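# Insert charger into power strip's second outlet

## Task

Push the charger fully and squarely into the power strip's second socket, counting from the end where the strip's cable leaves it. The strip must stay flat on the table. Release the charger and move the grippers away afterwards. If the charger only stays seated because the robot is holding it, the goal is not met.

## Robot and tools

Robot: two 6-joint arms with parallel grippers, named left_arm and right_arm. Their bases sit at about (0.001, +0.275, -0.006) m and (0.005, -0.272, -0.011) m. The names do not refer to sides of any image.

Scene frame: the origin is at table-top height, midway between the arms and roughly 5 to 10 cm in from the table's near edge. +x points out across the table, +z points up, and +y points toward left_arm. Each result has a state line per arm giving the gripper point (end_effector_position, metres) and its orientation (end_effector_quat_wxyz). This point lies between the finger pads, about 1 cm short of the tips. The fingers extend along the gripper's +z axis and close along its y axis. Reported positions can be slightly off, more so when the arm is stretched far out.

execute_actions {"actions": [...], "pictures": bool}. The list holds at most one item.
- An empty list sends no command. It returns the current state with pictures.
- A motion item is {"rows": [...], "steps": n}. It has 1 to 15 rows and n of at most 15 (default 15). Each control step is 1/30 s, and each row is used for one step. When steps outnumber rows, the final row is reused. A motion must last at least 4 steps.
- A wait item is {"steps": n} with n up to 300. It sends nothing. It returns once n steps have passed since the previous result, and the time spent replying counts toward n.
- Pictures come back only with an empty list or with "pictures": true.
- A refused call does nothing.

Row layout: there is one flat list of 14 numbers per row, covering both arms, each number between -1 and 1. The order is left_arm waist, shoulder, elbow, wrist pitch, wrist yaw, wrist roll, grip, then the same seven for right_arm. All 14 are required even if only one arm should move.

The six joint numbers per arm are offsets, not poses. They are measured from the joint angles in the most recent result that printed them. They are not measured from the previous row. Before any result in the scene has shown the angles, the offsets count from wherever the arm is when the action starts. The same applies to the second and later calls within a single reply. The scale is radians divided by a per-joint factor: 1.0 equals 1.202 rad for the waist, 1.258 for the shoulder, 1.238 for the elbow, 2.073 for wrist pitch, and 2.022 for wrist yaw and wrist roll. Because of this, a row of zeros is not a hold: it pulls the arm back to the reference angles.

Stated joint ranges (rad): waist -2.618..3.054, shoulder 0..3.142, elbow 0..3.142, wrist pitch -1.571..1.571, wrist yaw -1.571..1.571, wrist roll -2.094..2.094. A call is refused if any target lies more than 0.036 rad outside a range. The true stops may differ from these by up to 0.036 rad. A target beyond a true stop is cut off at the stop and reported as "joint sent to its limit". That message may refer to an earlier action. If the message does not appear, that does not prove a joint has room left.

The grip number is absolute: +1 means fully open and -1 means closed. The pads touch each other near -0.94, and each millimetre of object width adds about 0.0208. Each gripper has its own fixed reading offset of up to ±0.02. Commanding below an object's width squeezes harder, up to about 50-62 N per pad, and less on parts under about 5 mm thick. To keep hold of something, keep repeating the same closing value in every row.

Motion behaviour: each step's target may not run ahead of the measured angle by more than 0.202 (waist), 0.258 (shoulder), 0.238 (elbow), 0.573 (wrist pitch) or 0.522 (yaw, roll) rad. All joint targets are also scaled back if they would move the gripper more than 70 mm from where it is, so large moves take several calls. Friction can leave a joint up to about 0.031 rad short of its target, and commands smaller than that may do nothing. Between calls the arms keep heading toward the last row sent until they settle, or until a step is HELD. Results are captured 4 steps before an action finishes, and those last steps run while you compose the next call. The simulation keeps running while you reply.

Result lines:
- grip_measured: the motor position on the grip scale.
- Joint positions: radians, then the gripper opening in metres, from 0.093 open to 0 closed, accurate to about 1 mm. On a rigid object it reads up to about 12 mm below the object's true width.
- Joint velocities.
- Joint torques: in the same order, with offsets and noise.
- "joint command not followed": a clearance check altered some targets.
- HELD: marks steps whose row was not sent, in whole or in part.
- MOTOR HOT: appears from 75 °C.
- OVER-TEMPERATURE FAULT: at 90 °C the arm stops for 10 s, and at 100 °C it goes limp and falls.

Cameras: cam_low (fixed), cam_left_wrist and cam_right_wrist, each 896x504. Their pinhole+radial calibration (K, D, T_world_to_cam) is provided. The fixed camera's true pose can differ from it by a few degrees and millimetres. zoom_image {camera, region: [x0, y0, x1, y1]} returns an enlarged crop of that camera's latest image. Pixel coordinates start at the top-left, and the crop can be at most 504x504.

read_manual {section: "licences"} only returns licence text. finished_scene {scene: n} ends the scene permanently and grades it, so the charger must stay seated without help.

Avoid: knocking anything off the table, lifting or tilting the strip, dropping or slamming the charger, and pushing very hard. Do not let the arms collide or press on each other. Keep clear of the bar and plate behind the bases, which may stand up to 3 cm above the table with no warning. Expect occasional brief tugs on held parts or nudges to loose objects. Watch motor heat when holding for long periods.

Each tool is called by a JSON object that holds its "api" and its "payload", one argument or row to a line.

## Session

I'll start by looking at the current state.

{"api": "execute_actions", "payload": {
  "actions": []
}}

Scene clock: 0.00 s of 4500.00 s.
left_arm: end_effector_position=(+0.3707, +0.2666, +0.2198) grip_measured=+0.989 end_effector_quat_wxyz=(+0.237, +0.134, +0.883, +0.383) | right_arm: end_effector_position=(+0.1786, -0.3262, +0.1679) grip_measured=+1.000 end_effector_quat_wxyz=(-0.129, -0.568, +0.774, -0.250)
Joint positions: left_arm=[-0.386  1.613  1.408 -0.974 -0.848  0.126  0.093] | right_arm=[ 0.162  1.158  1.072 -1.473  0.524 -1.141  0.093]
Joint velocities: left_arm=[-0.007 -0.002  0.002 -0.007 -0.022  0.022  0.001] | right_arm=[-0.007  0.002 -0.012 -0.007  0.007 -0.007  0.   ]
Joint torques (N m, as the arm reports them, + toward a larger angle): no reading
Motor temperatures (°C, as the motors report them): left_arm=[30 33 32 29 30 33] | right_arm=[29 32 31 32 31 32]

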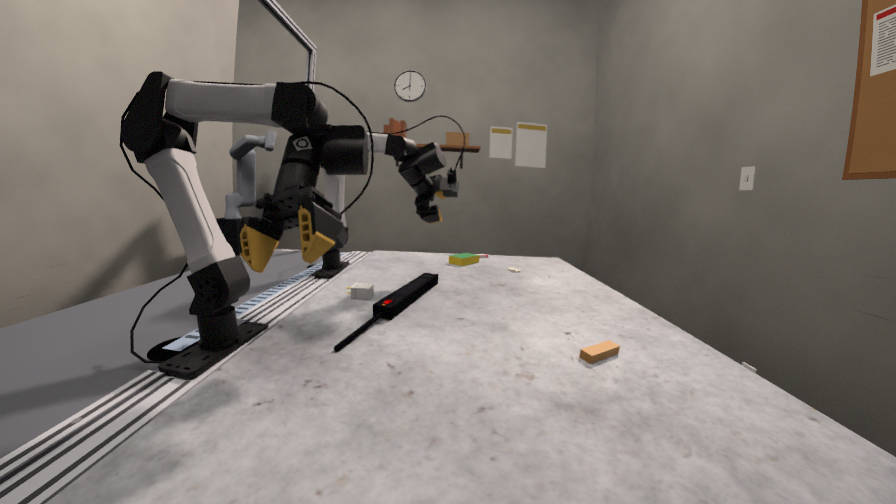

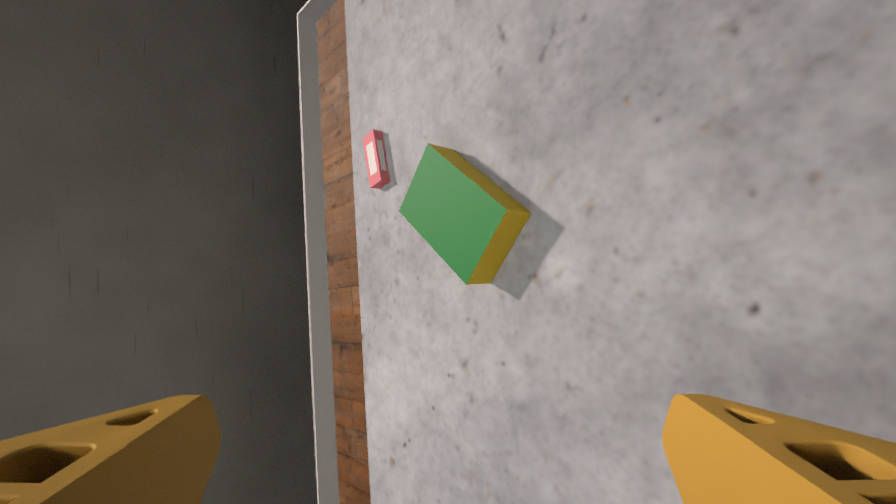

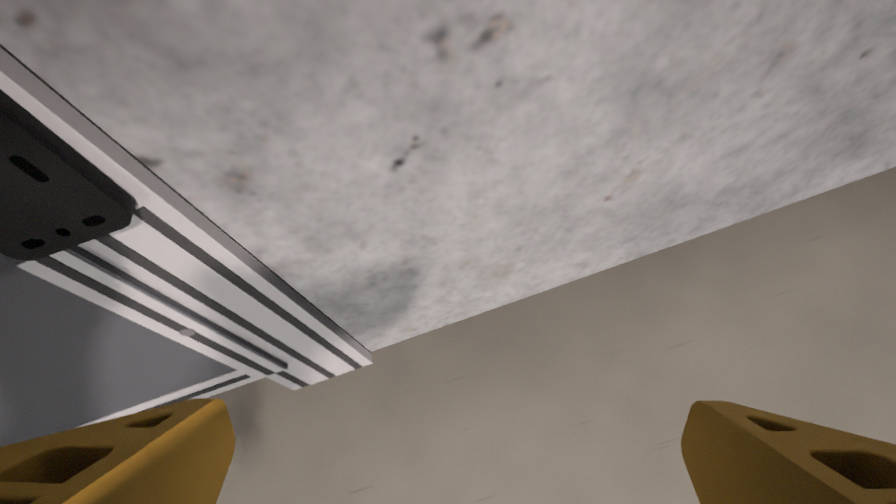

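{"api": "zoom_image", "payload": {
  "camera": "cam_low",
  "region": [310, 250, 470, 370]
}}

Region (310, 250, 470, 370) of cam_low's 896x504 image, scaled by 3.150, with more detail than that image has; it fills the top 378 rows of this view, and the rest is white.

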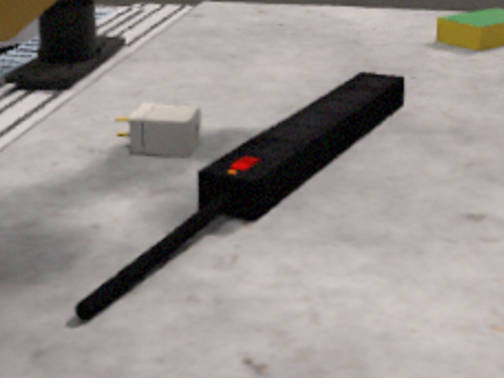

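{"api": "execute_actions", "payload": {
  "actions": [
    {"rows": [[-0.04,-0.004,0.013,-0.008,0.042,-0.006,1,0,0,0,0,0,0,1],[-0.08,-0.007,0.025,-0.015,0.084,-0.012,1,0,0,0,0,0,0,1],[-0.12,-0.011,0.038,-0.023,0.126,-0.019,1,0,0,0,0,0,0,1],[-0.16,-0.014,0.05,-0.03,0.168,-0.025,1,0,0,0,0,0,0,1],[-0.2,-0.018,0.063,-0.038,0.21,-0.031,1,0,0,0,0,0,0,1],[-0.24,-0.022,0.075,-0.045,0.252,-0.037,1,0,0,0,0,0,0,1],[-0.28,-0.025,0.088,-0.053,0.294,-0.044,1,0,0,0,0,0,0,1],[-0.32,-0.029,0.1,-0.06,0.336,-0.05,1,0,0,0,0,0,0,1],[-0.36,-0.033,0.113,-0.068,0.378,-0.056,1,0,0,0,0,0,0,1],[-0.403,-0.036,0.126,-0.0755,0.419,-0.062,1,0,0,0,0,0,0,1]], "steps": 15}
  ]
}}

{"api": "execute_actions", "payload": {
  "actions": [
    {"steps": 15}
  ],
  "pictures": true
}}

Scene clock: 5.33 s of 4500.00 s.
left_arm: end_effector_position=(+0.3038, +0.0571, +0.2003) grip_measured=+0.989 end_effector_quat_wxyz=(+0.259, +0.352, +0.895, +0.090) | right_arm: end_effector_position=(+0.1786, -0.3262, +0.1679) grip_measured=+1.000 end_effector_quat_wxyz=(-0.129, -0.568, +0.774, -0.250)
Joint positions: left_arm=[-0.784  1.609  1.505 -1.055 -0.335  0.057  0.093] | right_arm=[ 0.162  1.158  1.072 -1.473  0.524 -1.141  0.093]
Joint velocities: left_arm=[-1.131 -0.066  0.359 -0.388  1.927 -0.198 -0.001] | right_arm=[ 0.012 -0.012  0.002 -0.007 -0.022  0.037  0.   ]
Joint torques (N m, as the arm reports them, + toward a larger angle): left_arm=[  0.08 -10.03  10.73   1.07  -0.21  -0.09] | right_arm=[ 0.12 -2.32  6.49  0.45  0.12 -0.01]
Motor temperatures (°C, as the motors report them): left_arm=[30 34 32 30 30 33] | right_arm=[29 32 32 32 31 32]
Steps of this call (steps 1 to 90: nothing new was sent; then 1.97 s passed at rest; steps 91 to 101: the first 11 steps of this action). Readings (joint positions):
91: left_arm=[-0.390 1.613 1.408 -0.975 -0.840 0.126] | right_arm=[0.162 1.158 1.072 -1.473 0.524 -1.141]
92: left_arm=[-0.402 1.613 1.408 -0.979 -0.819 0.122] | right_arm=[0.162 1.158 1.072 -1.473 0.524 -1.141]
94: left_arm=[-0.465 1.613 1.418 -0.999 -0.740 0.111] | right_arm=[0.162 1.158 1.072 -1.473 0.524 -1.141]
98: left_arm=[-0.654 1.613 1.467 -1.030 -0.520 0.082] | right_arm=[0.162 1.158 1.072 -1.473 0.524 -1.141]
101: the state above

Scene clock: 5.83 s of 4500.00 s.
left_arm: end_effector_position=(+0.2361, -0.0007, +0.2067) grip_measured=+0.989 end_effector_quat_wxyz=(+0.203, +0.413, +0.885, -0.069) | right_arm: end_effector_position=(+0.1786, -0.3262, +0.1679) grip_measured=+1.000 end_effector_quat_wxyz=(-0.129, -0.568, +0.774, -0.250)
Joint positions: left_arm=[-0.882  1.577  1.542 -1.123 -0.017  0.011  0.093] | right_arm=[ 0.162  1.158  1.072 -1.473  0.524 -1.141  0.093]
Joint velocities: left_arm=[-0.012  0.002 -0.017  0.051  0.066 -0.007 -0.   ] | right_arm=[-0.007 -0.012  0.017  0.007 -0.022  0.037  0.   ]
Joint torques (N m, as the arm reports them, + toward a larger angle): left_arm=[ 0.94 -8.05 10.01  1.21  0.13 -0.18] | right_arm=[ 0.14 -2.3   6.52  0.44  0.12 -0.02]
Motor temperatures (°C, as the motors report them): left_arm=[30 34 32 30 30 33] | right_arm=[29 32 32 32 31 32]
Kept back: nothing.
Steps of this call (steps 1 to 4: the last 4 steps of your previous action; steps 5 to 15: the robot went on to your last target). Readings (joint positions):
1: left_arm=[-0.822 1.605 1.517 -1.065 -0.270 0.048] | right_arm=[0.162 1.158 1.072 -1.473 0.524 -1.141]
2: left_arm=[-0.852 1.600 1.527 -1.074 -0.212 0.041] | right_arm=[0.162 1.158 1.072 -1.473 0.524 -1.141]
4: left_arm=[-0.882 1.587 1.538 -1.088 -0.127 0.031] | right_arm=[0.162 1.158 1.072 -1.473 0.524 -1.141]
8: left_arm=[-0.882 1.577 1.542 -1.109 -0.054 0.019] | right_arm=[0.162 1.158 1.072 -1.473 0.524 -1.141]
15: the state above
camera_calibration (this result's frames):
cam_left_wrist: T_world_to_cam=[[-0.759041, -0.649805, -0.0401274, 0.181882], [-0.650623, 0.759323, 0.0108937, 0.191407], [0.0233909, 0.0343766, -0.999135, 0.286434], [0, 0, 0, 1]] pos_world=[0.255889, -0.0369986, 0.291399]

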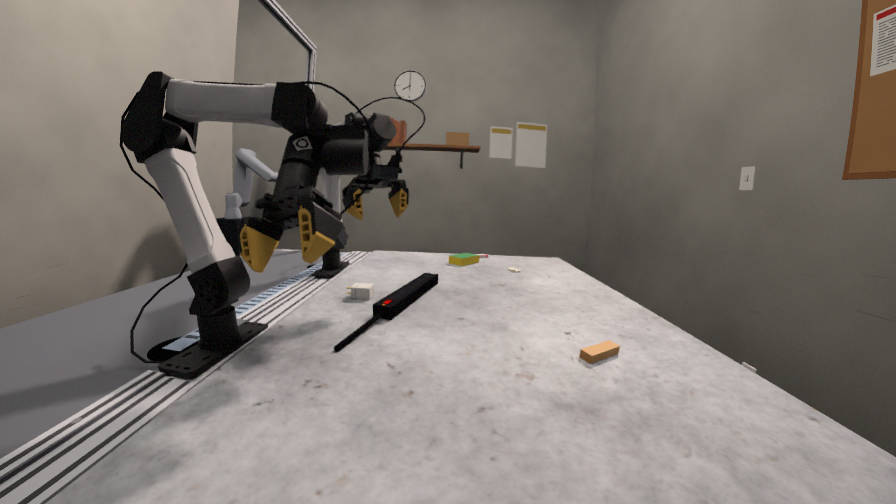

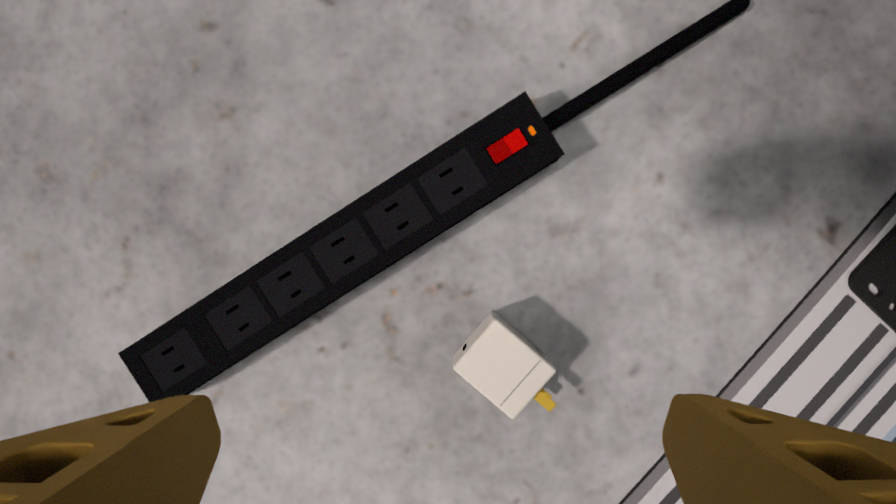

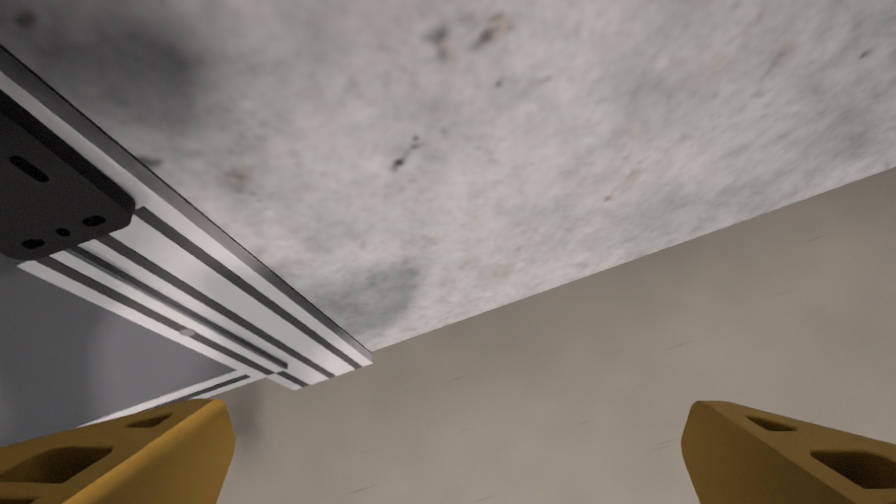

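{"api": "zoom_image", "payload": {
  "camera": "cam_left_wrist",
  "region": [340, 80, 580, 260]
}}

{"api": "zoom_image", "payload": {
  "camera": "cam_left_wrist",
  "region": [430, 290, 610, 430]
}}

Region (340, 80, 580, 260) of cam_left_wrist's 896x504 image, scaled by 2.100, with more detail than that image has; it fills the top 378 rows of this view, and the rest is white.

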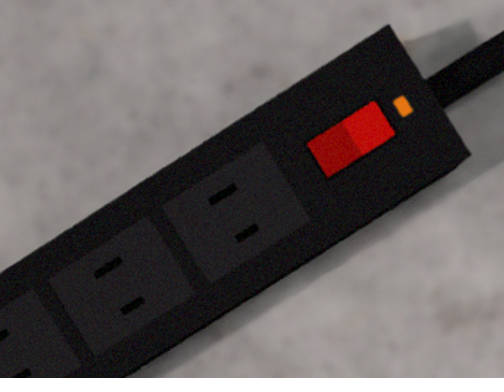

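Region (430, 290, 610, 430) of cam_left_wrist's 896x504 image, scaled by 2.800, with more detail than that image has.

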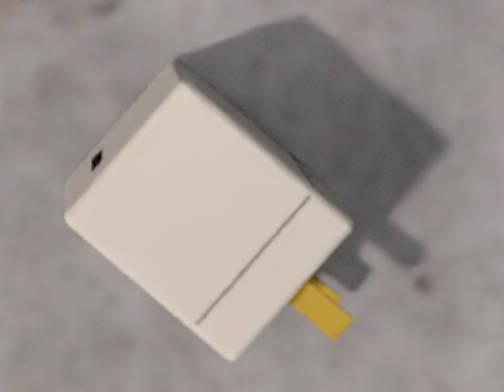

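{"api": "execute_actions", "payload": {
  "actions": [
    {"rows": [[0.002,0.023,0.003,-0.008,0.008,-0.027,1,-0.008,0.013,-0.017,0.047,-0.027,0.021,1],[0.003,0.046,0.006,-0.015,0.015,-0.054,1,-0.016,0.026,-0.035,0.095,-0.054,0.043,1],[0.005,0.068,0.008,-0.023,0.023,-0.081,1,-0.024,0.038,-0.052,0.142,-0.082,0.064,1],[0.007,0.091,0.011,-0.03,0.031,-0.108,1,-0.031,0.051,-0.069,0.189,-0.109,0.086,1],[0.009,0.114,0.014,-0.038,0.038,-0.135,1,-0.039,0.064,-0.087,0.237,-0.136,0.107,1],[0.01,0.137,0.017,-0.045,0.046,-0.162,1,-0.047,0.077,-0.104,0.284,-0.163,0.129,1],[0.012,0.16,0.02,-0.053,0.054,-0.189,1,-0.055,0.09,-0.121,0.332,-0.19,0.15,1],[0.014,0.182,0.023,-0.06,0.061,-0.216,1,-0.063,0.102,-0.139,0.379,-0.217,0.172,1],[0.016,0.205,0.025,-0.068,0.069,-0.243,1,-0.071,0.115,-0.156,0.426,-0.245,0.193,1],[0.017,0.228,0.028,-0.075,0.077,-0.27,1,-0.079,0.128,-0.173,0.474,-0.272,0.215,1],[0.019,0.251,0.031,-0.083,0.084,-0.297,1,-0.087,0.141,-0.191,0.521,-0.299,0.236,1],[0.021,0.273,0.034,-0.09,0.092,-0.324,1,-0.094,0.154,-0.208,0.568,-0.326,0.258,1],[0.022,0.296,0.037,-0.098,0.1,-0.351,1,-0.102,0.166,-0.225,0.616,-0.353,0.279,1],[0.024,0.319,0.039,-0.105,0.107,-0.378,1,-0.11,0.179,-0.243,0.663,-0.38,0.301,1],[0.026,0.342,0.042,-0.113,0.115,-0.405,1,-0.118,0.192,-0.26,0.711,-0.408,0.322,1]], "steps": 15}
  ]
}}

{"api": "execute_actions", "payload": {
  "actions": [
    {"steps": 25}
  ],
  "pictures": true
}}

Scene clock: 12.87 s of 4500.00 s.
left_arm: end_effector_position=(+0.2190, -0.0029, +0.1137) grip_measured=+0.989 end_effector_quat_wxyz=(+0.013, +0.243, +0.969, -0.047) | right_arm: end_effector_position=(+0.2884, -0.2751, +0.0934) grip_measured=+1.000 end_effector_quat_wxyz=(+0.140, -0.414, +0.886, -0.156)
Joint positions: left_arm=[-0.88   1.834  1.543 -1.221  0.087 -0.37   0.093] | right_arm=[ 0.088  1.292  0.884 -0.791  0.14  -0.837  0.093]
Joint velocities: left_arm=[ 0.051  0.95   0.09  -0.388  0.418 -1.458  0.   ] | right_arm=[-0.276  0.496 -0.647  2.703 -1.516  1.092  0.   ]
Joint torques (N m, as the arm reports them, + toward a larger angle): left_arm=[ 1.27 -9.13 10.69  0.43  0.14 -0.09] | right_arm=[-0.88 -3.09  6.53  1.3  -0.11  0.01]
Motor temperatures (°C, as the motors report them): left_arm=[30 35 34 30 30 33] | right_arm=[29 33 33 32 31 32]
Steps of this call (steps 1 to 15: the robot went on to your last target; steps 16 to 90: nothing new was sent; then 3.67 s passed at rest; steps 91 to 101: the first 11 steps of this action). Readings (joint positions):
91: left_arm=[-0.882 1.578 1.542 -1.127 -0.008 0.003] | right_arm=[0.162 1.158 1.071 -1.466 0.519 -1.136]
92: left_arm=[-0.882 1.582 1.542 -1.129 -0.007 -0.013] | right_arm=[0.161 1.158 1.066 -1.441 0.504 -1.123]
94: left_arm=[-0.882 1.608 1.542 -1.141 0.005 -0.066] | right_arm=[0.151 1.167 1.040 -1.347 0.450 -1.080]
98: left_arm=[-0.882 1.728 1.542 -1.182 0.047 -0.226] | right_arm=[0.116 1.235 0.954 -1.054 0.287 -0.952]
101: the state above

Scene clock: 13.70 s of 4500.00 s.
left_arm: end_effector_position=(+0.1909, +0.0085, +0.0658) grip_measured=+0.990 end_effector_quat_wxyz=(-0.137, +0.010, +0.990, +0.014) | right_arm: end_effector_position=(+0.3978, -0.2163, +0.1283) grip_measured=+1.000 end_effector_quat_wxyz=(+0.460, -0.292, +0.839, -0.003)
Joint positions: left_arm=[-0.865  2.015  1.567 -1.35   0.206 -0.797  0.093] | right_arm=[ 0.035  1.389  0.762 -0.015 -0.292 -0.497  0.093]
Joint velocities: left_arm=[ 0.002  0.002 -0.017  0.037 -0.022 -0.022 -0.001] | right_arm=[-0.007 -0.007  0.007  0.051 -0.066  0.066  0.   ]
Joint torques (N m, as the arm reports them, + toward a larger angle): left_arm=[  1.11 -10.95   9.34  -0.34   0.22  -0.13] | right_arm=[-0.95 -4.62  6.66  2.45 -0.37  0.04]
Motor temperatures (°C, as the motors report them): left_arm=[30 35 34 30 30 33] | right_arm=[29 33 33 32 31 32]
Kept back: nothing.
Steps of this call (steps 1 to 4: the last 4 steps of your previous action; steps 5 to 25: the robot went on to your last target). Readings (joint positions):
1: left_arm=[-0.877 1.867 1.546 -1.237 0.101 -0.420] | right_arm=[0.079 1.309 0.863 -0.700 0.089 -0.796]
2: left_arm=[-0.875 1.898 1.549 -1.253 0.116 -0.472] | right_arm=[0.070 1.326 0.841 -0.607 0.037 -0.755]
4: left_arm=[-0.870 1.954 1.558 -1.282 0.145 -0.576] | right_arm=[0.051 1.357 0.799 -0.417 -0.069 -0.672]
8: left_arm=[-0.865 2.013 1.561 -1.321 0.180 -0.709] | right_arm=[0.035 1.389 0.762 -0.182 -0.201 -0.566]
25: the state above
camera_calibration (this result's frames):
cam_left_wrist: T_world_to_cam=[[-0.021015, -0.999552, -0.0213147, 0.00873036], [-0.755141, 0.00189703, 0.65556, 0.140541], [-0.655226, 0.0298722, -0.754842, 0.260002], [0, 0, 0, 1]] pos_world=[0.276672, 0.000693021, 0.104313]
cam_right_wrist: T_world_to_cam=[[0.491128, -0.830555, 0.262626, -0.409102], [-0.696943, -0.555521, -0.453505, 0.253581], [0.522555, 0.0396939, -0.851681, -0.0102635], [0, 0, 0, 1]] pos_world=[0.383017, -0.198505, 0.2137]

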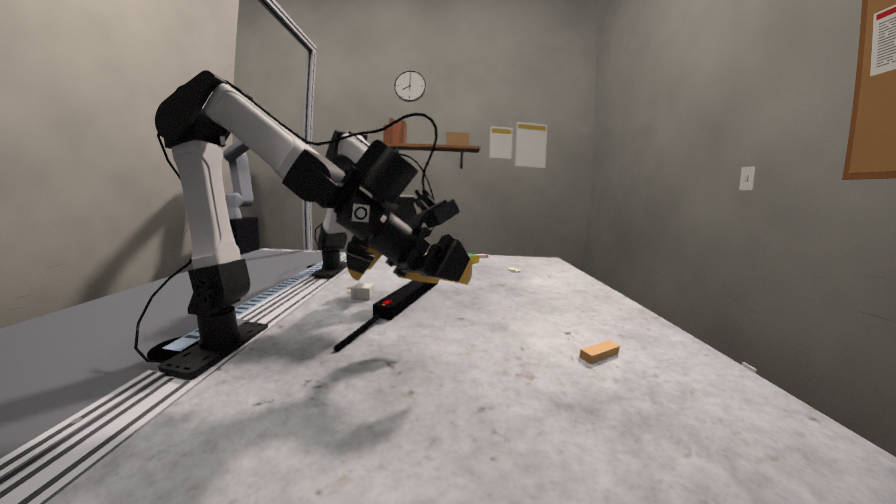

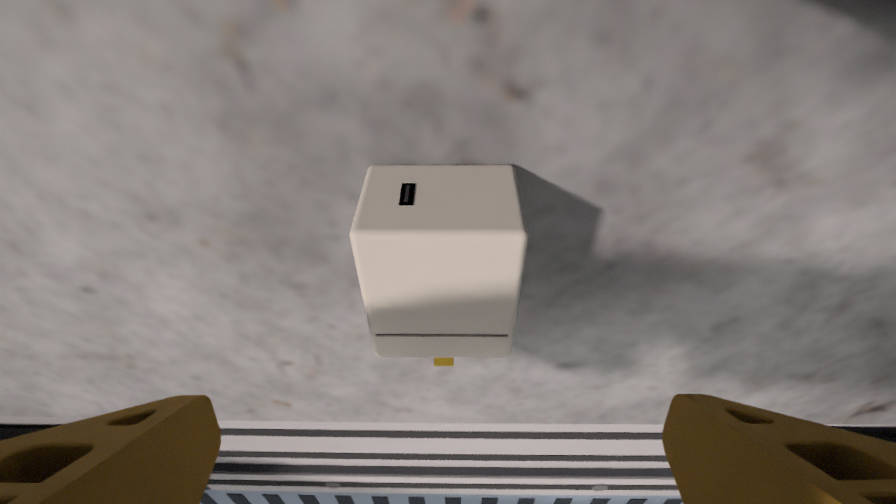

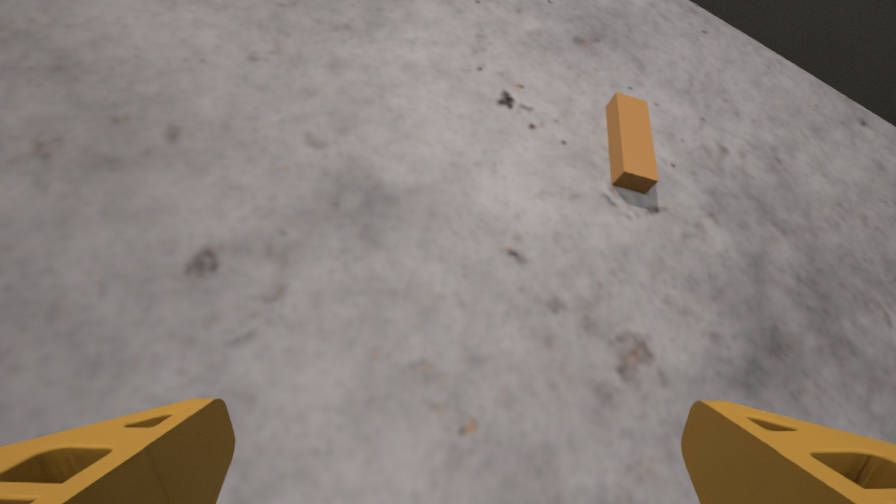

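{"api": "execute_actions", "payload": {
  "actions": [
    {"rows": [[0.003,0.003,-0.007,0.008,0.001,-0.001,0.9,0,0,0,0,0,0,1],[0.005,0.005,-0.014,0.016,0.002,-0.002,0.8,0,0,0,0,0,0,1],[0.008,0.008,-0.021,0.023,0.003,-0.002,0.7,0,0,0,0,0,0,1],[0.011,0.01,-0.028,0.031,0.004,-0.003,0.6,0,0,0,0,0,0,1],[0.013,0.013,-0.035,0.039,0.005,-0.004,0.5,0,0,0,0,0,0,1],[0.016,0.016,-0.042,0.047,0.005,-0.005,0.4,0,0,0,0,0,0,1],[0.019,0.018,-0.049,0.055,0.006,-0.006,0.4,0,0,0,0,0,0,1],[0.021,0.021,-0.056,0.062,0.007,-0.006,0.4,0,0,0,0,0,0,1],[0.024,0.024,-0.063,0.07,0.008,-0.007,0.4,0,0,0,0,0,0,1],[0.0266,0.0262,-0.0696,0.078,0.009,-0.008,0.4,0,0,0,0,0,0,1]], "steps": 15}
  ]
}}

{"api": "execute_actions", "payload": {
  "actions": [
    {"steps": 15}
  ],
  "pictures": true
}}

Scene clock: 15.63 s of 4500.00 s.
left_arm: end_effector_position=(+0.1985, +0.0052, +0.0472) grip_measured=+0.402 end_effector_quat_wxyz=(-0.128, +0.004, +0.992, -0.001) | right_arm: end_effector_position=(+0.3981, -0.2160, +0.1287) grip_measured=+1.000 end_effector_quat_wxyz=(+0.461, -0.292, +0.838, -0.002)
Joint positions: left_arm=[-0.853  2.025  1.511 -1.25   0.213 -0.801  0.065] | right_arm=[ 0.035  1.389  0.762 -0.013 -0.294 -0.495  0.093]
Joint velocities: left_arm=[ 0.12   0.144 -0.193  0.3   -0.037  0.022  0.   ] | right_arm=[-0.002  0.002 -0.012 -0.037 -0.022 -0.007  0.   ]
Joint torques (N m, as the arm reports them, + toward a larger angle): left_arm=[ 1.04 -9.49  4.76 -0.05  0.19 -0.11] | right_arm=[ 0.15 -5.42  7.62  2.26 -0.29 -0.02]
Motor temperatures (°C, as the motors report them): left_arm=[30 36 34 30 30 33] | right_arm=[29 33 33 33 31 32]
Steps of this call (steps 1 to 30: the robot went on to your last target; steps 31 to 47: nothing new was sent; steps 48 to 58: the first 11 steps of this action). Readings (joint positions):
48: left_arm=[-0.865 2.015 1.567 -1.350 0.207 -0.799] | right_arm=[0.035 1.389 0.762 -0.013 -0.294 -0.495]
49: left_arm=[-0.865 2.015 1.567 -1.348 0.207 -0.799] | right_arm=[0.035 1.389 0.762 -0.013 -0.294 -0.495]
51: left_arm=[-0.865 2.015 1.565 -1.335 0.207 -0.799] | right_arm=[0.035 1.389 0.762 -0.013 -0.294 -0.495]
55: left_arm=[-0.863 2.015 1.536 -1.288 0.209 -0.799] | right_arm=[0.035 1.389 0.762 -0.013 -0.294 -0.495]
58: the state above

Scene clock: 16.13 s of 4500.00 s.
left_arm: end_effector_position=(+0.2050, +0.0017, +0.0388) grip_measured=+0.402 end_effector_quat_wxyz=(-0.121, -0.001, +0.993, -0.011) | right_arm: end_effector_position=(+0.3981, -0.2160, +0.1287) grip_measured=+1.000 end_effector_quat_wxyz=(+0.461, -0.292, +0.838, -0.002)
Joint positions: left_arm=[-0.845  2.039  1.5   -1.203  0.215 -0.805  0.065] | right_arm=[ 0.035  1.389  0.762 -0.013 -0.294 -0.495  0.093]
Joint velocities: left_arm=[ 0.012 -0.002  0.002  0.022  0.007 -0.051 -0.   ] | right_arm=[-0.012 -0.007  0.007 -0.051 -0.037 -0.022  0.   ]
Joint torques (N m, as the arm reports them, + toward a larger angle): left_arm=[ 1.15 -9.89  4.87  0.03  0.2  -0.12] | right_arm=[ 0.14 -5.39  7.63  2.26 -0.29 -0.03]
Motor temperatures (°C, as the motors report them): left_arm=[30 36 34 30 30 33] | right_arm=[29 33 33 33 31 32]
Kept back: nothing.
Steps of this call (steps 1 to 4: the last 4 steps of your previous action; steps 5 to 15: the robot went on to your last target). Readings (joint positions):
1: left_arm=[-0.850 2.030 1.506 -1.240 0.213 -0.802] | right_arm=[0.035 1.389 0.762 -0.013 -0.294 -0.495]
2: left_arm=[-0.847 2.034 1.503 -1.232 0.213 -0.803] | right_arm=[0.035 1.389 0.762 -0.013 -0.294 -0.495]
4: left_arm=[-0.845 2.039 1.500 -1.221 0.213 -0.803] | right_arm=[0.035 1.389 0.762 -0.013 -0.294 -0.495]
8: left_arm=[-0.845 2.039 1.500 -1.209 0.215 -0.804] | right_arm=[0.035 1.389 0.762 -0.013 -0.294 -0.495]
15: the state above
camera_calibration (this result's frames):
cam_left_wrist: T_world_to_cam=[[0.00640898, -0.999669, 0.0249092, -0.00579768], [-0.775576, 0.0107547, 0.631163, 0.173991], [-0.631222, -0.0233641, -0.77525, 0.244927], [0, 0, 0, 1]] pos_world=[0.289584, -0.00194447, 0.0802079]
cam_right_wrist: T_world_to_cam=[[0.491288, -0.830784, 0.261597, -0.409053], [-0.695696, -0.555003, -0.456047, 0.254091], [0.524064, 0.0420588, -0.85064, -0.0102223], [0, 0, 0, 1]] pos_world=[0.38309, -0.198383, 0.214189]

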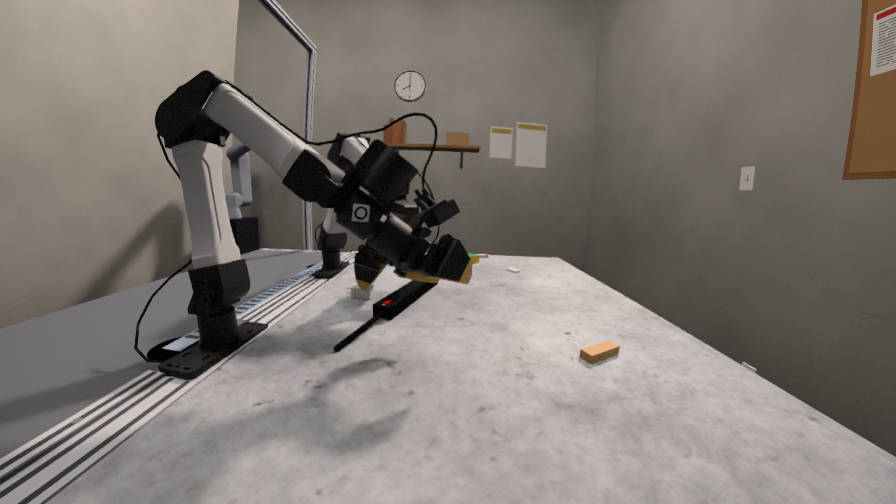

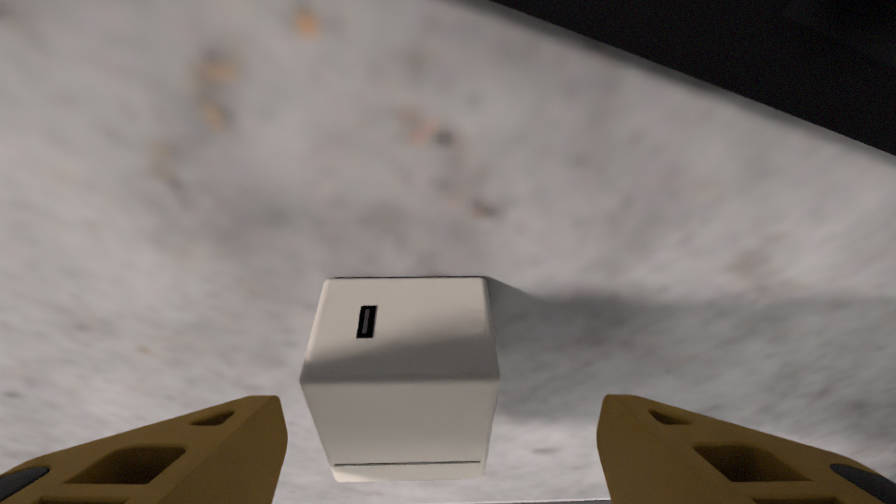

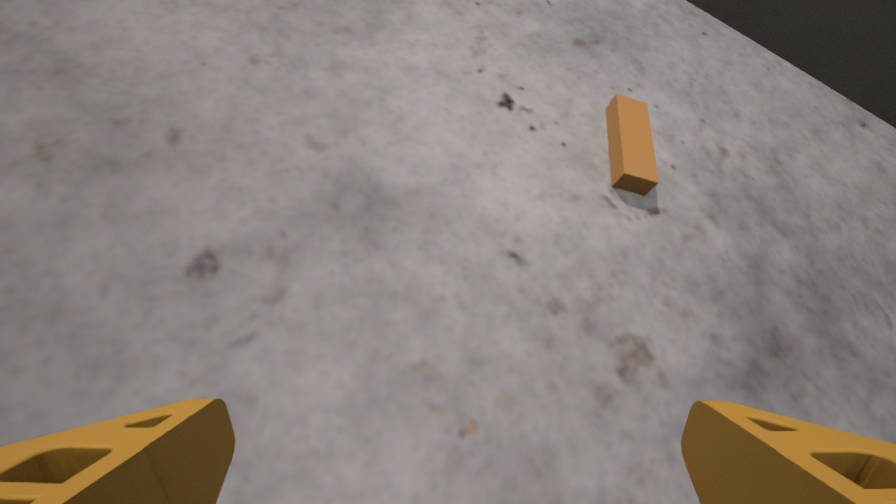

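{"api": "execute_actions", "payload": {
  "actions": [
    {"rows": [[0.004,0.004,-0.01,0.004,0,0.002,0.4,0,0,0,0,0,0,1],[0.008,0.007,-0.018,0.008,0,0.004,0.4,0,0,0,0,0,0,1],[0.011,0.009,-0.024,0.011,0,0.006,0.4,0,0,0,0,0,0,1],[0.0136,0.011,-0.03,0.014,0,0.0084,0.4,0,0,0,0,0,0,1],[0.0136,0.013,-0.036,0.017,0,0.0084,0.4,0,0,0,0,0,0,1],[0.0136,0.015,-0.042,0.02,0,0.0084,0.4,0,0,0,0,0,0,1],[0.0136,0.017,-0.048,0.023,0,0.0084,0.4,0,0,0,0,0,0,1],[0.0136,0.019,-0.054,0.026,0,0.0084,0.4,0,0,0,0,0,0,1],[0.0136,0.021,-0.06,0.029,0,0.0084,0.4,0,0,0,0,0,0,1],[0.0136,0.0228,-0.0645,0.0311,0,0.0084,0.4,0,0,0,0,0,0,1]], "steps": 15}
  ]
}}

{"api": "execute_actions", "payload": {
  "actions": [
    {"steps": 15}
  ],
  "pictures": true
}}

Scene clock: 18.10 s of 4500.00 s.
left_arm: end_effector_position=(+0.1994, +0.0080, +0.0248) grip_measured=+0.402 end_effector_quat_wxyz=(-0.129, +0.002, +0.992, -0.002) | right_arm: end_effector_position=(+0.3981, -0.2160, +0.1287) grip_measured=+1.000 end_effector_quat_wxyz=(+0.461, -0.292, +0.838, -0.002)
Joint positions: left_arm=[-0.845  2.046  1.448 -1.168  0.216 -0.797  0.065] | right_arm=[ 0.035  1.389  0.762 -0.013 -0.294 -0.495  0.093]
Joint velocities: left_arm=[-0.007  0.12  -0.149  0.095 -0.051 -0.007 -0.   ] | right_arm=[-0.002 -0.007 -0.007  0.007 -0.007 -0.022  0.   ]
Joint torques (N m, as the arm reports them, + toward a larger angle): left_arm=[ 1.28 -9.42  4.64  0.04  0.16  0.06] | right_arm=[ 0.12 -5.4   7.61  2.29 -0.3  -0.02]
Motor temperatures (°C, as the motors report them): left_arm=[30 36 34 30 30 33] | right_arm=[29 33 34 33 31 32]
Steps of this call (steps 1 to 15: the robot went on to your last target; steps 16 to 48: nothing new was sent; steps 49 to 59: the first 11 steps of this action). Readings (joint positions):
49: left_arm=[-0.845 2.039 1.500 -1.201 0.216 -0.805] | right_arm=[0.035 1.389 0.762 -0.013 -0.294 -0.495]
50: left_arm=[-0.845 2.039 1.500 -1.201 0.216 -0.805] | right_arm=[0.035 1.389 0.762 -0.013 -0.294 -0.495]
52: left_arm=[-0.845 2.039 1.498 -1.197 0.216 -0.803] | right_arm=[0.035 1.389 0.762 -0.013 -0.294 -0.495]
56: left_arm=[-0.845 2.039 1.469 -1.179 0.216 -0.798] | right_arm=[0.035 1.389 0.762 -0.013 -0.294 -0.495]
59: the state above

Scene clock: 18.60 s of 4500.00 s.
left_arm: end_effector_position=(+0.1996, +0.0081, +0.0188) grip_measured=+0.402 end_effector_quat_wxyz=(-0.131, +0.002, +0.991, -0.001) | right_arm: end_effector_position=(+0.3981, -0.2160, +0.1287) grip_measured=+1.000 end_effector_quat_wxyz=(+0.461, -0.292, +0.838, -0.002)
Joint positions: left_arm=[-0.845  2.058  1.44  -1.152  0.216 -0.796  0.065] | right_arm=[ 0.035  1.389  0.762 -0.013 -0.294 -0.495  0.093]
Joint velocities: left_arm=[-0.012  0.012 -0.007 -0.022 -0.007  0.022 -0.   ] | right_arm=[ 0.007 -0.017  0.002  0.022 -0.007 -0.037  0.   ]
Joint torques (N m, as the arm reports them, + toward a larger angle): left_arm=[ 1.33 -9.79  4.65 -0.09  0.15  0.04] | right_arm=[ 0.15 -5.42  7.62  2.29 -0.31 -0.01]
Motor temperatures (°C, as the motors report them): left_arm=[30 36 34 30 30 33] | right_arm=[29 33 34 34 31 32]
Kept back: nothing.
Steps of this call (steps 1 to 4: the last 4 steps of your previous action; steps 5 to 15: the robot went on to your last target). Readings (joint positions):
1: left_arm=[-0.845 2.050 1.444 -1.166 0.216 -0.797] | right_arm=[0.035 1.389 0.762 -0.013 -0.294 -0.495]
2: left_arm=[-0.845 2.054 1.442 -1.163 0.216 -0.797] | right_arm=[0.035 1.389 0.762 -0.013 -0.294 -0.495]
4: left_arm=[-0.845 2.058 1.440 -1.160 0.216 -0.797] | right_arm=[0.035 1.389 0.762 -0.013 -0.294 -0.495]
8: left_arm=[-0.845 2.058 1.440 -1.155 0.216 -0.796] | right_arm=[0.035 1.389 0.762 -0.013 -0.294 -0.495]
15: the state above
camera_calibration (this result's frames):
cam_left_wrist: T_world_to_cam=[[-0.000681426, -0.999976, 0.00682219, 0.00291628], [-0.763298, 0.00492757, 0.646028, 0.179651], [-0.646047, -0.00476714, -0.763283, 0.228765], [0, 0, 0, 1]] pos_world=[0.284922, 0.00312152, 0.0585331]
cam_right_wrist: T_world_to_cam=[[0.491288, -0.830784, 0.261597, -0.409053], [-0.695696, -0.555003, -0.456047, 0.254091], [0.524064, 0.0420588, -0.85064, -0.0102223], [0, 0, 0, 1]] pos_world=[0.38309, -0.198383, 0.214189]

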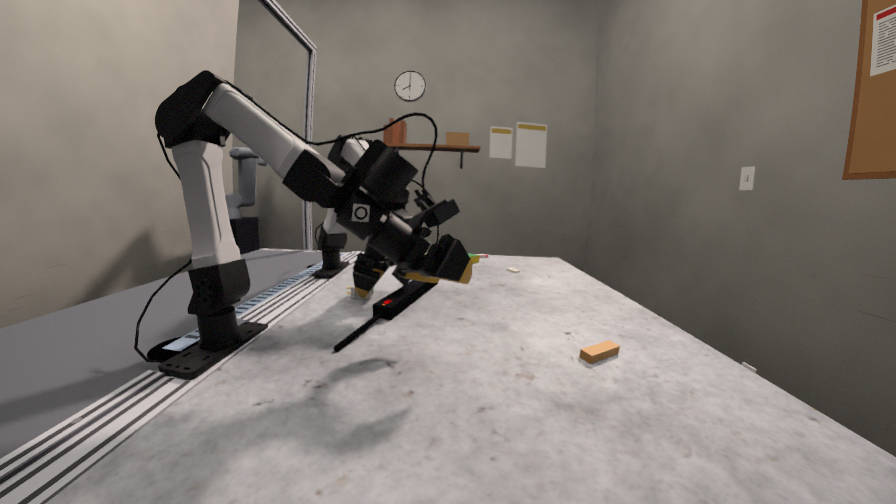

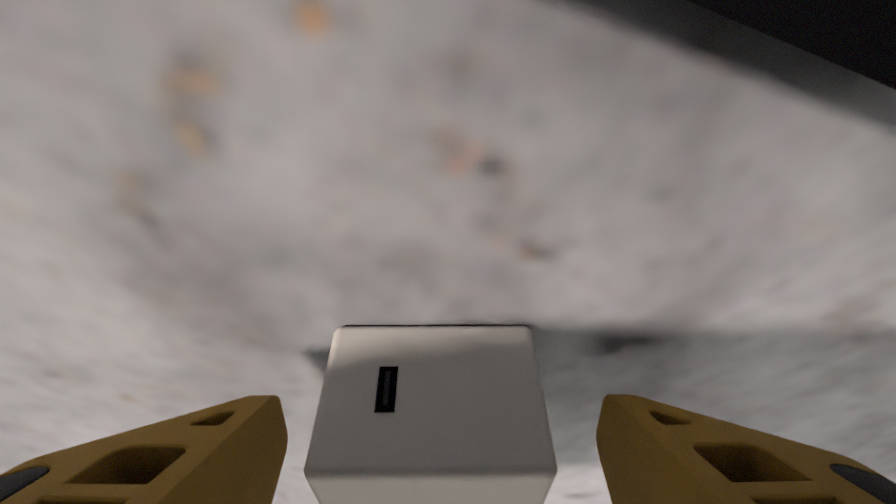

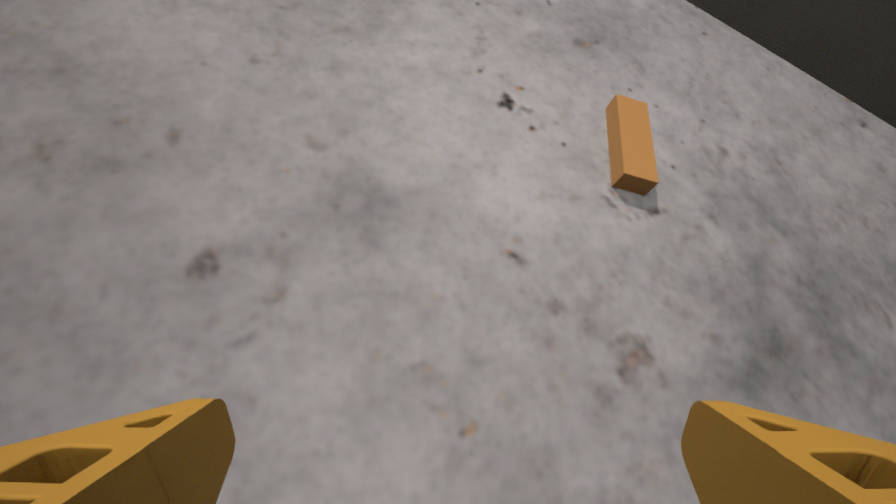

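{"api": "zoom_image", "payload": {
  "camera": "cam_low",
  "region": [330, 250, 430, 320]
}}

Region (330, 250, 430, 320) of cam_low's 896x504 image, scaled by 5.040, with more detail than that image has; it fills the top 353 rows of this view, and the rest is white.

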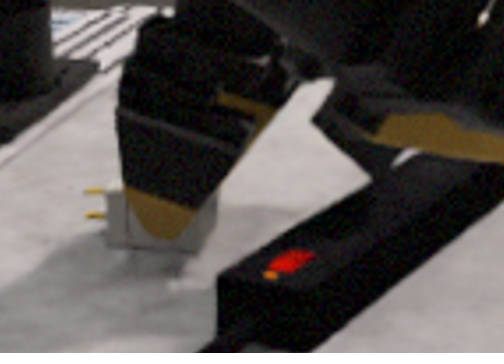

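{"api": "execute_actions", "payload": {
  "actions": [
    {"rows": [[0,0,-0.012,0.005,0,0,0.4,0,0,0,0,0,0,1],[0,0,-0.02,0.009,0,0,0.4,0,0,0,0,0,0,1],[0,0,-0.026,0.012,0,0,0.35,0,0,0,0,0,0,1],[0,0,-0.026,0.012,0,0,0.28,0,0,0,0,0,0,1],[0,0,-0.026,0.012,0,0,0.2,0,0,0,0,0,0,1],[0,0,-0.026,0.012,0,0,0.12,0,0,0,0,0,0,1],[0,0,-0.026,0.012,0,0,0.05,0,0,0,0,0,0,1],[0,0,-0.026,0.012,0,0,-0.02,0,0,0,0,0,0,1],[0,0,-0.026,0.012,0,0,-0.08,0,0,0,0,0,0,1],[0,0,-0.026,0.012,0,0,-0.13,0,0,0,0,0,0,1],[0,0,-0.026,0.012,0,0,-0.18,0,0,0,0,0,0,1],[0,0,-0.026,0.012,0,0,-0.24,0,0,0,0,0,0,1],[0,0,-0.026,0.012,0,0,-0.3,0,0,0,0,0,0,1],[0,0,-0.026,0.012,0,0,-0.37,0,0,0,0,0,0,1],[0,0,-0.026,0.012,0,0,-0.45,0,0,0,0,0,0,1]], "steps": 15}
  ]
}}

{"api": "execute_actions", "payload": {
  "actions": [
    {"steps": 12}
  ],
  "pictures": true
}}

Scene clock: 20.13 s of 4500.00 s.
left_arm: end_effector_position=(+0.2010, +0.0065, +0.0184) grip_measured=-0.151 end_effector_quat_wxyz=(-0.128, +0.003, +0.992, -0.004) | right_arm: end_effector_position=(+0.3981, -0.2160, +0.1287) grip_measured=+1.000 end_effector_quat_wxyz=(+0.461, -0.292, +0.838, -0.002)
Joint positions: left_arm=[-0.845  2.058  1.44  -1.142  0.216 -0.796  0.038] | right_arm=[ 0.035  1.389  0.762 -0.013 -0.294 -0.495  0.093]
Joint velocities: left_arm=[-0.012 -0.017  0.002 -0.007  0.022  0.022 -0.046] | right_arm=[ 0.002 -0.002  0.007 -0.007 -0.051  0.007  0.   ]
Joint torques (N m, as the arm reports them, + toward a larger angle): left_arm=[  0.17 -10.23   3.34   0.02   0.16  -0.05] | right_arm=[ 0.14 -5.42  7.62  2.29 -0.31 -0.02]
Motor temperatures (°C, as the motors report them): left_arm=[30 37 34 30 30 33] | right_arm=[29 33 34 34 31 32]
Steps of this call (steps 1 to 15: the robot went on to your last target; steps 16 to 35: nothing new was sent; steps 36 to 46: the first 11 steps of this action). Readings (joint positions):
36: left_arm=[-0.845 2.058 1.440 -1.151 0.216 -0.796] | right_arm=[0.035 1.389 0.762 -0.013 -0.294 -0.495]
37: left_arm=[-0.845 2.058 1.440 -1.151 0.216 -0.796] | right_arm=[0.035 1.389 0.762 -0.013 -0.294 -0.495]
39: left_arm=[-0.845 2.058 1.440 -1.148 0.216 -0.796] | right_arm=[0.035 1.389 0.762 -0.013 -0.294 -0.495]
43: left_arm=[-0.845 2.058 1.440 -1.143 0.216 -0.796] | right_arm=[0.035 1.389 0.762 -0.013 -0.294 -0.495]
46: the state above

Scene clock: 20.53 s of 4500.00 s.
left_arm: end_effector_position=(+0.2011, +0.0065, +0.0184) grip_measured=-0.275 end_effector_quat_wxyz=(-0.128, +0.003, +0.992, -0.005) | right_arm: end_effector_position=(+0.3981, -0.2160, +0.1287) grip_measured=+1.000 end_effector_quat_wxyz=(+0.461, -0.292, +0.838, -0.002)
Joint positions: left_arm=[-0.845  2.058  1.44  -1.142  0.216 -0.796  0.032] | right_arm=[ 0.035  1.389  0.762 -0.013 -0.294 -0.495  0.093]
Joint velocities: left_arm=[-0.002 -0.012 -0.002 -0.022 -0.007 -0.11   0.   ] | right_arm=[-0.002 -0.017  0.007 -0.051 -0.022  0.051  0.   ]
Joint torques (N m, as the arm reports them, + toward a larger angle): left_arm=[  0.15 -10.53   3.39   0.01   0.16  -0.04] | right_arm=[ 0.13 -5.4   7.62  2.29 -0.31 -0.01]
Motor temperatures (°C, as the motors report them): left_arm=[30 37 34 30 30 33] | right_arm=[29 33 34 34 31 32]
Kept back: nothing.
Steps of this call (steps 1 to 4: the last 4 steps of your previous action; steps 5 to 12: the robot went on to your last target). Readings (joint positions):
1: left_arm=[-0.845 2.058 1.440 -1.142 0.216 -0.796] | right_arm=[0.035 1.389 0.762 -0.013 -0.294 -0.495]
2: left_arm=[-0.845 2.058 1.440 -1.142 0.216 -0.796] | right_arm=[0.035 1.389 0.762 -0.013 -0.294 -0.495]
4: left_arm=[-0.845 2.058 1.440 -1.142 0.216 -0.796] | right_arm=[0.035 1.389 0.762 -0.013 -0.294 -0.495]
8: left_arm=[-0.845 2.058 1.440 -1.142 0.216 -0.796] | right_arm=[0.035 1.389 0.762 -0.013 -0.294 -0.495]
12: the state above
camera_calibration (this result's frames):
cam_left_wrist: T_world_to_cam=[[-0.000977019, -0.999904, 0.0137991, 0.0012168], [-0.767474, 0.00959609, 0.641009, 0.181987], [-0.64108, -0.00996415, -0.76741, 0.228555], [0, 0, 0, 1]] pos_world=[0.286193, 0.00174768, 0.058723]
cam_right_wrist: T_world_to_cam=[[0.491288, -0.830784, 0.261597, -0.409053], [-0.695696, -0.555003, -0.456047, 0.254091], [0.524064, 0.0420588, -0.85064, -0.0102223], [0, 0, 0, 1]] pos_world=[0.38309, -0.198383, 0.214189]

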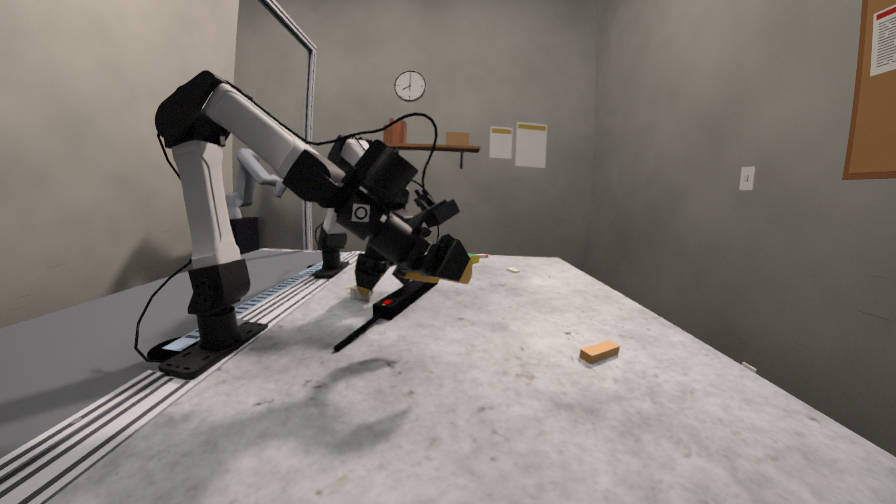

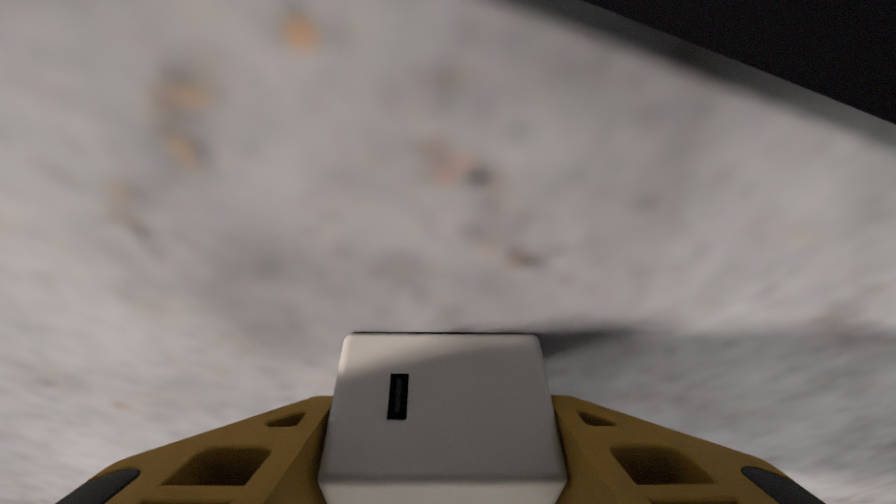

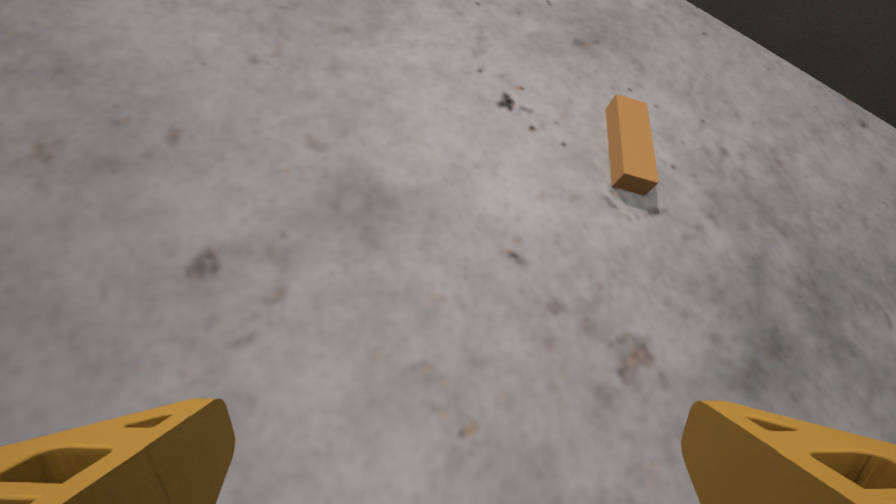

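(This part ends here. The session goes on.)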